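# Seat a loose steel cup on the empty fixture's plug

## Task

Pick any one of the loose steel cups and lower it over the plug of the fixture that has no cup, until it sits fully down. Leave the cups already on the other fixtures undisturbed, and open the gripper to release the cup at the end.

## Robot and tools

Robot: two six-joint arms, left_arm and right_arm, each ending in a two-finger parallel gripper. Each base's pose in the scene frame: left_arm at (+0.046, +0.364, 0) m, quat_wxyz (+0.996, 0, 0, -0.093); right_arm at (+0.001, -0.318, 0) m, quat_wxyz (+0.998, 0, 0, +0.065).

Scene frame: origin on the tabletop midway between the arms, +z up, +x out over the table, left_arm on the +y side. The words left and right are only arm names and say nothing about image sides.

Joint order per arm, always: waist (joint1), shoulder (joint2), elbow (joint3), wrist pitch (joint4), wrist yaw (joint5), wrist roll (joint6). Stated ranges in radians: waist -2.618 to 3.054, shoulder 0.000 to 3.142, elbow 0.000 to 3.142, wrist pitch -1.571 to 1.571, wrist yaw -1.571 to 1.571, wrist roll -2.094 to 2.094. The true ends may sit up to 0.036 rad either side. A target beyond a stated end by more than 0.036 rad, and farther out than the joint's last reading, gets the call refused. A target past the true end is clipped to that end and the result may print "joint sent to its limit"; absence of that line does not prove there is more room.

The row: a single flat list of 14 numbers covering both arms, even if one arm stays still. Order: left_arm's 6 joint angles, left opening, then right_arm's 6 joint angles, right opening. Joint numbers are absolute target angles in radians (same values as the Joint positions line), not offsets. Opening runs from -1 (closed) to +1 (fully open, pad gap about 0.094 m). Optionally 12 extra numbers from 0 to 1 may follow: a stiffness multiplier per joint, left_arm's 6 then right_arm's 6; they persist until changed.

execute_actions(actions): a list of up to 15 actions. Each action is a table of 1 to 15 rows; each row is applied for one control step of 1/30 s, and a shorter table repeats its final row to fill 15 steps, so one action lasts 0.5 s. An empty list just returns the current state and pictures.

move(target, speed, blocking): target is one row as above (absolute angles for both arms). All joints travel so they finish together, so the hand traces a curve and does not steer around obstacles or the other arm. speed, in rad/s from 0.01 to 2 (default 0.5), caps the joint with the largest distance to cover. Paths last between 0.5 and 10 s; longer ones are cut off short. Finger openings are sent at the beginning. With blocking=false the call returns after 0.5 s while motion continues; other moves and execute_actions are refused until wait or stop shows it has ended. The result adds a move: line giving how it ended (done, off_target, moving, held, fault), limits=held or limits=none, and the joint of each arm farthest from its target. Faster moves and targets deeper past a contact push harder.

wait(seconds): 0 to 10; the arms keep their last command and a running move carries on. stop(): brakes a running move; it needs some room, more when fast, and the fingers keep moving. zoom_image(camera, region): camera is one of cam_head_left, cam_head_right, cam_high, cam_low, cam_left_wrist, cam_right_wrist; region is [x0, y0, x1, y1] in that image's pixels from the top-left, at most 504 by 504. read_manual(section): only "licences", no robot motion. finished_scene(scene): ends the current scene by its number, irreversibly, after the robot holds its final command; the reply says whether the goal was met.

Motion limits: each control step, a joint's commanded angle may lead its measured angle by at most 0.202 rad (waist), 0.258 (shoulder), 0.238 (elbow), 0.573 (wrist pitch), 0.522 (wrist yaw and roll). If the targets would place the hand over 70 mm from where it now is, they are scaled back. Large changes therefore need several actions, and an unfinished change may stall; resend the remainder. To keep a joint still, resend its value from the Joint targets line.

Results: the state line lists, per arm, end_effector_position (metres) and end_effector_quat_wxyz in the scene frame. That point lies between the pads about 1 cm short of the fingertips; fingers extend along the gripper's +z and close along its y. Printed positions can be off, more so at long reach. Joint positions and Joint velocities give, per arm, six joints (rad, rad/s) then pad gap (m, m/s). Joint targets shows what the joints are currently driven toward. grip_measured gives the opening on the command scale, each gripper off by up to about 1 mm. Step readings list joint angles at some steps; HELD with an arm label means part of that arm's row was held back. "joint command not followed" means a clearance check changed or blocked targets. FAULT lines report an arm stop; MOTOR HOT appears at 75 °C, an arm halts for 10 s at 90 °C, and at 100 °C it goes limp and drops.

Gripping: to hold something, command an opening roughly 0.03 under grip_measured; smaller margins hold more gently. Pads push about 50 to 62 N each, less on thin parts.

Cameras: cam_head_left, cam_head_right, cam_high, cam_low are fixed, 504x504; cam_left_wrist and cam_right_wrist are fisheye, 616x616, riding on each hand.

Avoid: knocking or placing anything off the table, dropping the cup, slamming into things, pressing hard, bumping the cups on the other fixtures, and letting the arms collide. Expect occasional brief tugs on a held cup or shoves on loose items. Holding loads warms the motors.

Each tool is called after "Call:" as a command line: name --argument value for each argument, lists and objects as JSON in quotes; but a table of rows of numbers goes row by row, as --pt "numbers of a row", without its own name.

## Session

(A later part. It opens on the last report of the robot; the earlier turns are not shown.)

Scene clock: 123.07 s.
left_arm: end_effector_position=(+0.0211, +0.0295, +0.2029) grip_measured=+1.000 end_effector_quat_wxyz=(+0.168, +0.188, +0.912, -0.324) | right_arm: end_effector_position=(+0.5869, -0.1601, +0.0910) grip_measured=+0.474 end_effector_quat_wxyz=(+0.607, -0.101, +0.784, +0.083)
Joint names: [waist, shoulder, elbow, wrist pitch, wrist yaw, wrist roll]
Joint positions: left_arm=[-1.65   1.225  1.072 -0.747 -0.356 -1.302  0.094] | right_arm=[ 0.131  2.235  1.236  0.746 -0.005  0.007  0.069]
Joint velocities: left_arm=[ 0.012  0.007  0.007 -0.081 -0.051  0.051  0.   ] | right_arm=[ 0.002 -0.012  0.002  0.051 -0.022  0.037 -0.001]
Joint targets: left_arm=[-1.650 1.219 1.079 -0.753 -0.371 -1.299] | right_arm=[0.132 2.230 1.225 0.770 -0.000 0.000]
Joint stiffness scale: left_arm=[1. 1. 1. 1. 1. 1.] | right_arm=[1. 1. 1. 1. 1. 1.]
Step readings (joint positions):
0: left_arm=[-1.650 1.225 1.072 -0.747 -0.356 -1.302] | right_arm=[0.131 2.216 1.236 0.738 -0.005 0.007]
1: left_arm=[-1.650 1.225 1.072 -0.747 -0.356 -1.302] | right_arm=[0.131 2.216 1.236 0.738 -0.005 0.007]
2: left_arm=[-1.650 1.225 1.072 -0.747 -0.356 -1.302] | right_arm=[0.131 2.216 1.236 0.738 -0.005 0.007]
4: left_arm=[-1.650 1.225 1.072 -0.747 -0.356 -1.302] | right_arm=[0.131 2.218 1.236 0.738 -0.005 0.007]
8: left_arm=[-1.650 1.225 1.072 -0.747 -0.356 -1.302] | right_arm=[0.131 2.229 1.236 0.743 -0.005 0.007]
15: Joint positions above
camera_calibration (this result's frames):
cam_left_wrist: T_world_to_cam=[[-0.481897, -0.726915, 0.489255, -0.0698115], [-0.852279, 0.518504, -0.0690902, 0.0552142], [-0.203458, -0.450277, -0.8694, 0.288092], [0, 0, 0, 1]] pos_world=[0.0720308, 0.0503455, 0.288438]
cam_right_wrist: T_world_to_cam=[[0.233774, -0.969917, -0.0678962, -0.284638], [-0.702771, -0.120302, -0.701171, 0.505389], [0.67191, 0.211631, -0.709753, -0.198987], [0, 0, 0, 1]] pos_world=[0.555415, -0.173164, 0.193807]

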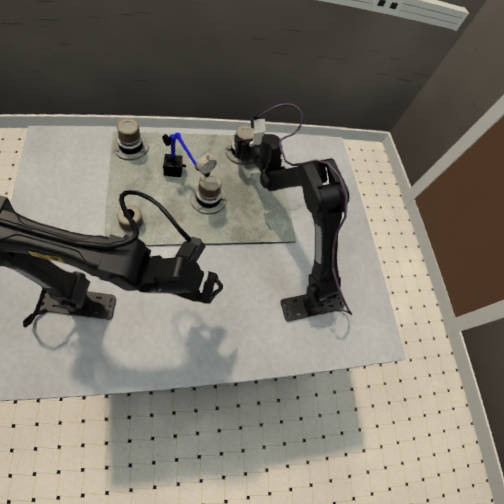

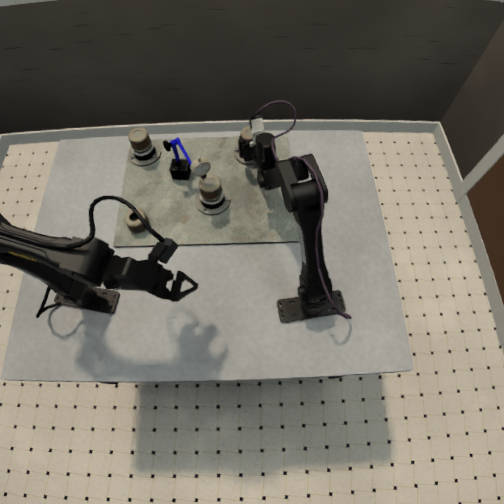

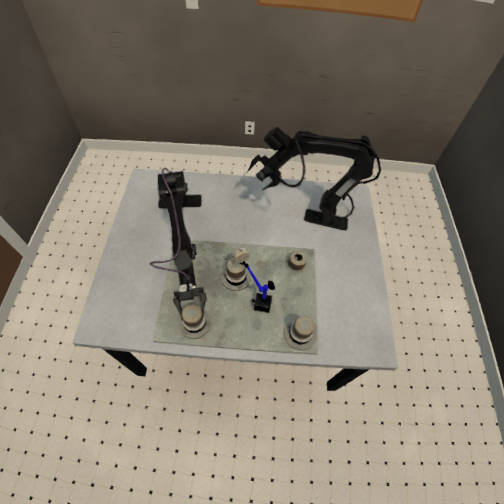

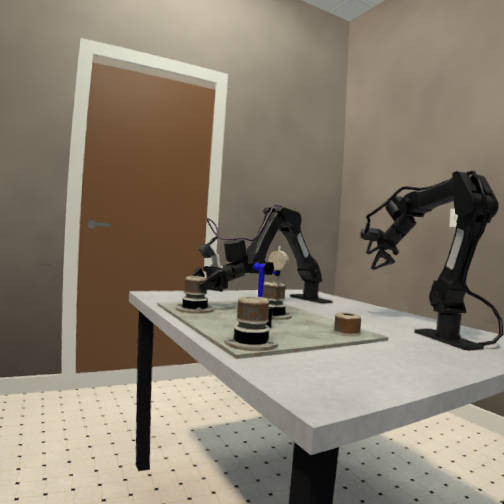

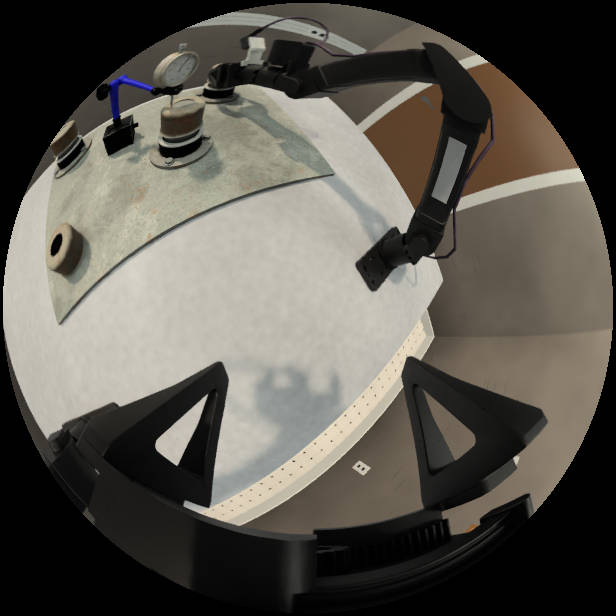

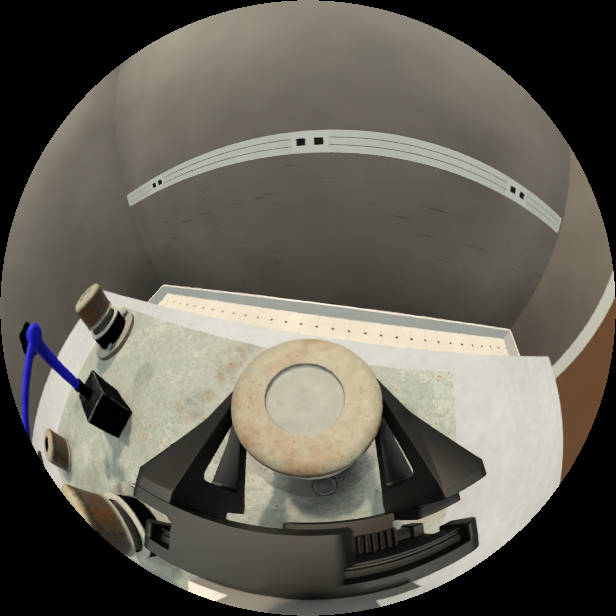

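Call:
execute_actions --actions '[[[-1.65,1.219,1.079,-0.753,-0.371,-1.299,1,0.132,2.235,1.225,0.75,0,0,0.435],[-1.65,1.219,1.079,-0.753,-0.371,-1.299,1,0.132,2.24,1.225,0.73,0,0,0.435],[-1.65,1.219,1.079,-0.753,-0.371,-1.299,1,0.132,2.24,1.225,0.71,0,0,0.435],[-1.65,1.219,1.079,-0.753,-0.371,-1.299,1,0.132,2.24,1.225,0.71,0,0,0.435],[-1.65,1.219,1.079,-0.753,-0.371,-1.299,1,0.132,2.24,1.225,0.71,0,0,0.435],[-1.65,1.219,1.079,-0.753,-0.371,-1.299,1,0.132,2.23,1.235,0.74,0,0,0.435],[-1.65,1.219,1.079,-0.753,-0.371,-1.299,1,0.132,2.22,1.245,0.76,0,0,0.46],[-1.65,1.219,1.079,-0.753,-0.371,-1.299,1,0.132,2.22,1.25,0.76,0,0,0.49],[-1.65,1.219,1.079,-0.753,-0.371,-1.299,1,0.132,2.22,1.25,0.76,0,0,0.55],[-1.65,1.219,1.079,-0.753,-0.371,-1.299,1,0.132,2.22,1.25,0.76,0,0,0.65],[-1.65,1.219,1.079,-0.753,-0.371,-1.299,1,0.132,2.22,1.25,0.76,0,0,0.75],[-1.65,1.219,1.079,-0.753,-0.371,-1.299,1,0.132,2.22,1.25,0.76,0,0,0.85],[-1.65,1.219,1.079,-0.753,-0.371,-1.299,1,0.132,2.22,1.25,0.76,0,0,1]]]'

Call:
move --target '[-1.65,1.219,1.079,-0.753,-0.371,-1.299,1, 0.132,1.85,1.05,0.66,0,0,1]' --speed 0.5

Call:
zoom_image --camera "cam_low" --region '[150, 240, 300, 360]'

Scene clock: 125.83 s.
left_arm: end_effector_position=(+0.0211, +0.0295, +0.2029) grip_measured=+1.000 end_effector_quat_wxyz=(+0.168, +0.188, +0.912, -0.324) | right_arm: end_effector_position=(+0.5868, -0.1601, +0.0905) grip_measured=+0.999 end_effector_quat_wxyz=(+0.606, -0.102, +0.785, +0.083)
Joint names: [waist, shoulder, elbow, wrist pitch, wrist yaw, wrist roll]
Joint positions: left_arm=[-1.65   1.225  1.072 -0.747 -0.356 -1.302  0.094] | right_arm=[ 0.131  2.235  1.236  0.744 -0.005  0.006  0.094]
Joint velocities: left_arm=[ 0.002  0.002 -0.007 -0.022 -0.022 -0.007  0.   ] | right_arm=[-0.027  0.022  0.002  0.051 -0.007 -0.037  0.009]
Joint targets: left_arm=[-1.650 1.219 1.079 -0.753 -0.371 -1.299] | right_arm=[0.132 2.220 1.250 0.760 0.000 -0.000]
Joint stiffness scale: left_arm=[1. 1. 1. 1. 1. 1.] | right_arm=[1. 1. 1. 1. 1. 1.]
Step readings (joint positions):
0: left_arm=[-1.650 1.225 1.072 -0.747 -0.356 -1.302] | right_arm=[0.131 2.235 1.236 0.746 -0.005 0.007]
1: left_arm=[-1.650 1.225 1.072 -0.747 -0.356 -1.302] | right_arm=[0.131 2.235 1.236 0.746 -0.005 0.007]
2: left_arm=[-1.650 1.225 1.072 -0.747 -0.356 -1.302] | right_arm=[0.131 2.235 1.236 0.745 -0.005 0.007]
4: left_arm=[-1.650 1.225 1.072 -0.747 -0.356 -1.302] | right_arm=[0.131 2.235 1.236 0.743 -0.005 0.007]
8: left_arm=[-1.650 1.225 1.072 -0.747 -0.356 -1.302] | right_arm=[0.131 2.235 1.236 0.744 -0.005 0.007]
15: Joint positions above
camera_calibration (this result's frames):
cam_left_wrist: T_world_to_cam=[[-0.481897, -0.726915, 0.489255, -0.0698115], [-0.852279, 0.518504, -0.0690902, 0.0552142], [-0.203458, -0.450277, -0.8694, 0.288092], [0, 0, 0, 1]] pos_world=[0.0720308, 0.0503455, 0.288438]
cam_right_wrist: T_world_to_cam=[[0.233724, -0.969959, -0.0674739, -0.284694], [-0.704241, -0.121031, -0.699569, 0.505502], [0.670387, 0.211024, -0.711372, -0.198334], [0, 0, 0, 1]] pos_world=[0.555495, -0.173107, 0.193334]

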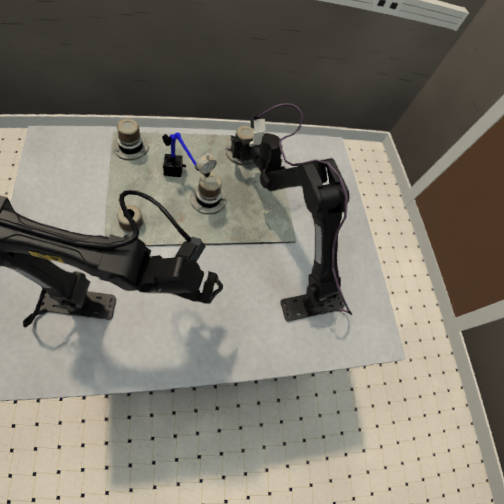

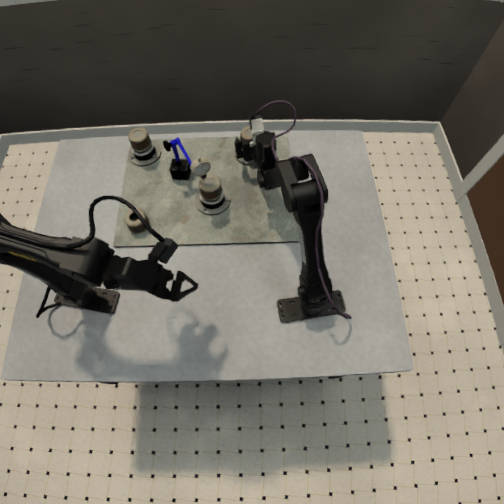

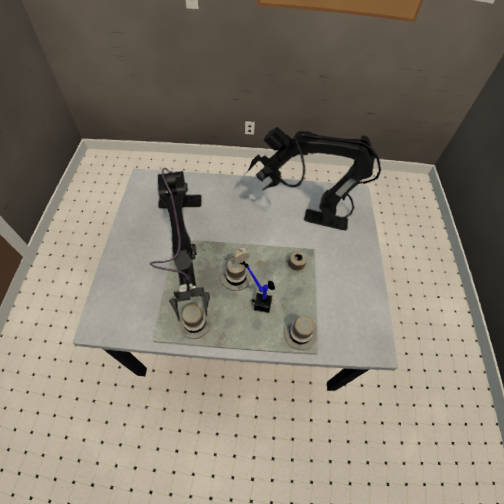

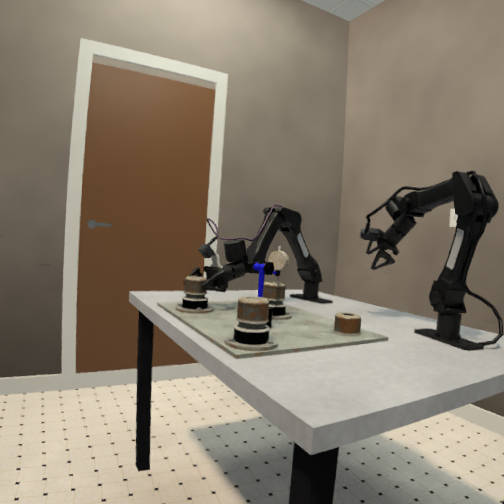

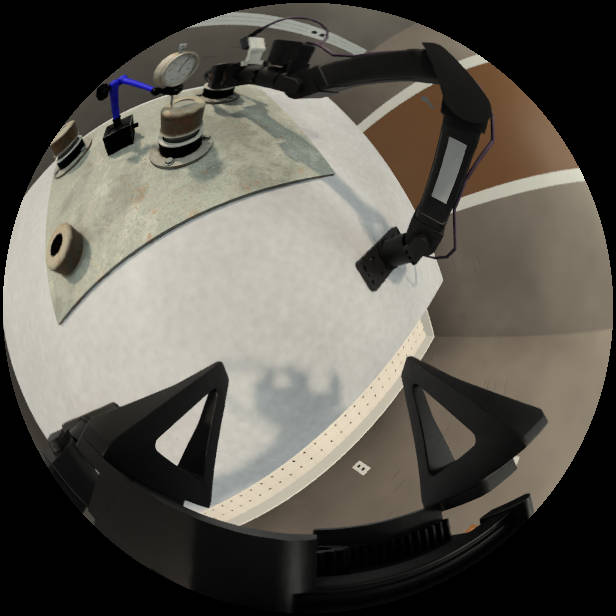

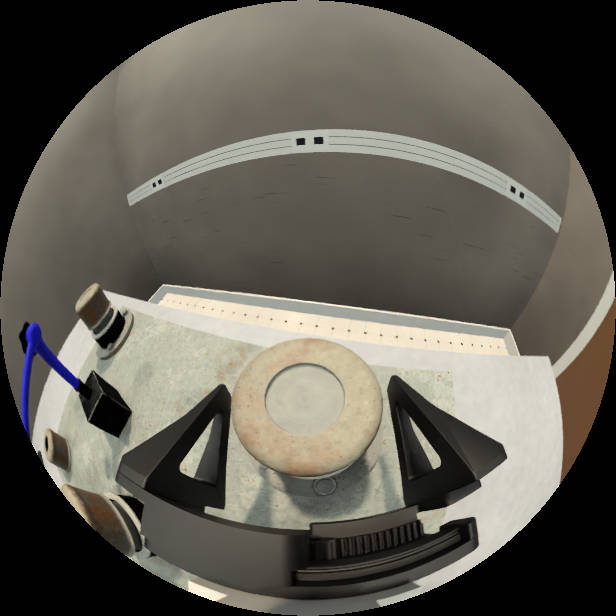

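Scene clock: 127.33 s.
left_arm: end_effector_position=(+0.0210, +0.0295, +0.2029) grip_measured=+1.000 end_effector_quat_wxyz=(+0.168, +0.189, +0.912, -0.324) | right_arm: end_effector_position=(+0.5397, -0.1726, +0.1959) grip_measured=+1.000 end_effector_quat_wxyz=(+0.646, -0.098, +0.752, +0.088)
Joint names: [waist, shoulder, elbow, wrist pitch, wrist yaw, wrist roll]
Joint positions: left_arm=[-1.65   1.225  1.072 -0.747 -0.355 -1.302  0.094] | right_arm=[ 0.131  1.879  1.065  0.664 -0.005  0.006  0.094]
Joint velocities: left_arm=[-0.007  0.012 -0.012 -0.037 -0.007 -0.037  0.   ] | right_arm=[-0.007  0.012  0.002 -0.081  0.007  0.037  0.   ]
Joint targets: left_arm=[-1.650 1.219 1.079 -0.753 -0.371 -1.299] | right_arm=[0.132 1.850 1.050 0.660 -0.000 -0.000]
Joint stiffness scale: left_arm=[1. 1. 1. 1. 1. 1.] | right_arm=[1. 1. 1. 1. 1. 1.]
move: off_target (right_arm); limits=none; left_arm: farthest joint: the wrist yaw, 0.016 radians from its target (0.015 radians at the start); right_arm: farthest joint: the shoulder, 0.029 radians from its target (0.385 radians at the start)
camera_calibration (this result's frames):
cam_left_wrist: T_world_to_cam=[[-0.481928, -0.726838, 0.489338, -0.0698504], [-0.852176, 0.518711, -0.0688039, 0.0550896], [-0.203816, -0.45016, -0.869376, 0.288063], [0, 0, 0, 1]] pos_world=[0.071995, 0.0503292, 0.288406]
cam_right_wrist: T_world_to_cam=[[0.240626, -0.968122, -0.0695632, -0.281726], [-0.630238, -0.101335, -0.769761, 0.52186], [0.738173, 0.229066, -0.634531, -0.137695], [0, 0, 0, 1]] pos_world=[0.498329, -0.188322, 0.294738]

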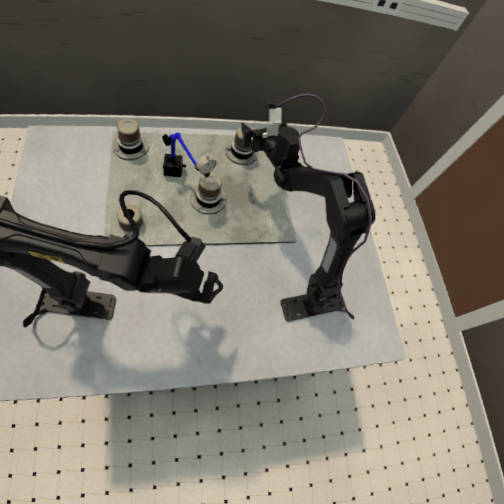

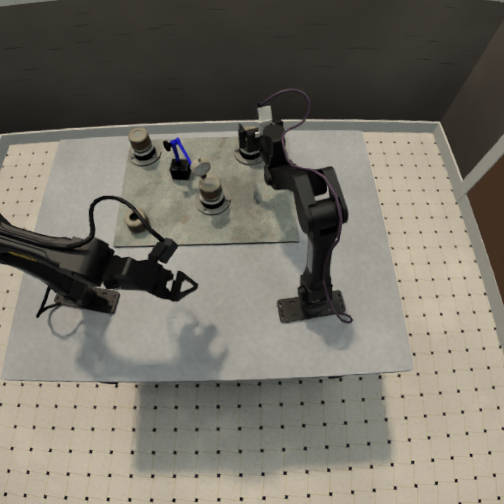

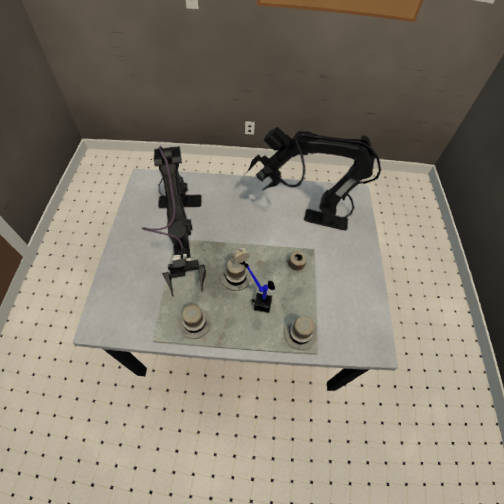

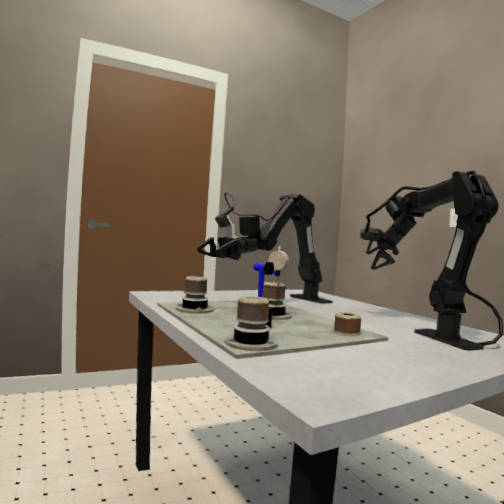

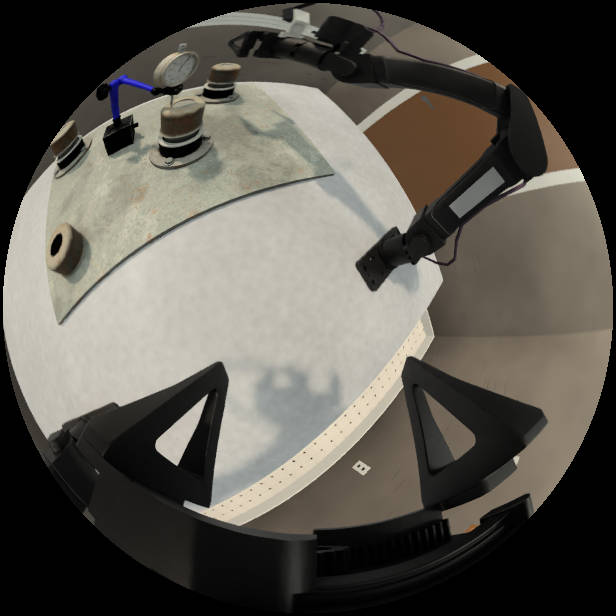

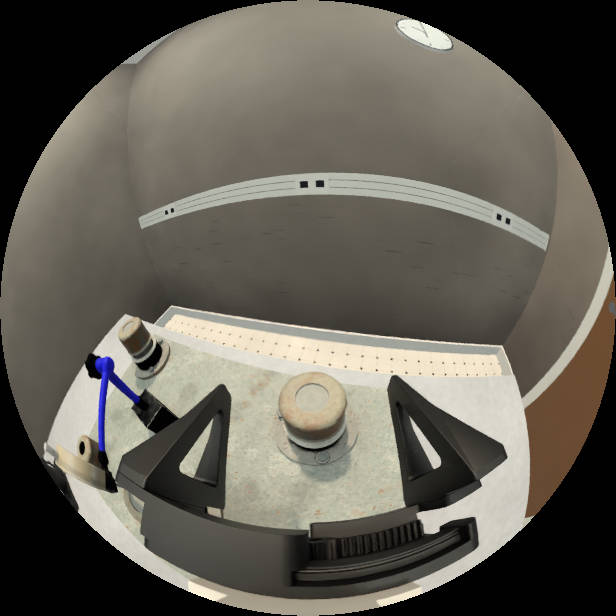

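Region (150, 240, 300, 360) of cam_low's 504x504 image, scaled by 3.360, with more detail than that image has; it fills the top 403 rows of this view, and the rest is white.

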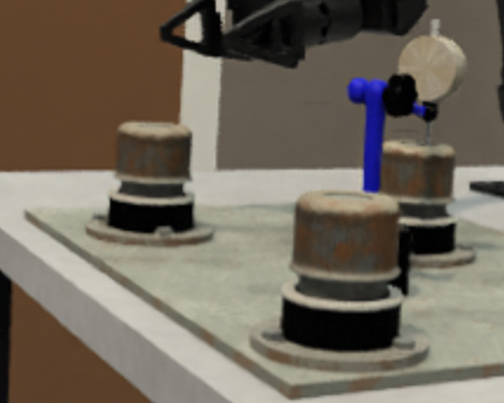

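Call:
finished_scene --scene 1

The scene is finished: the task was done.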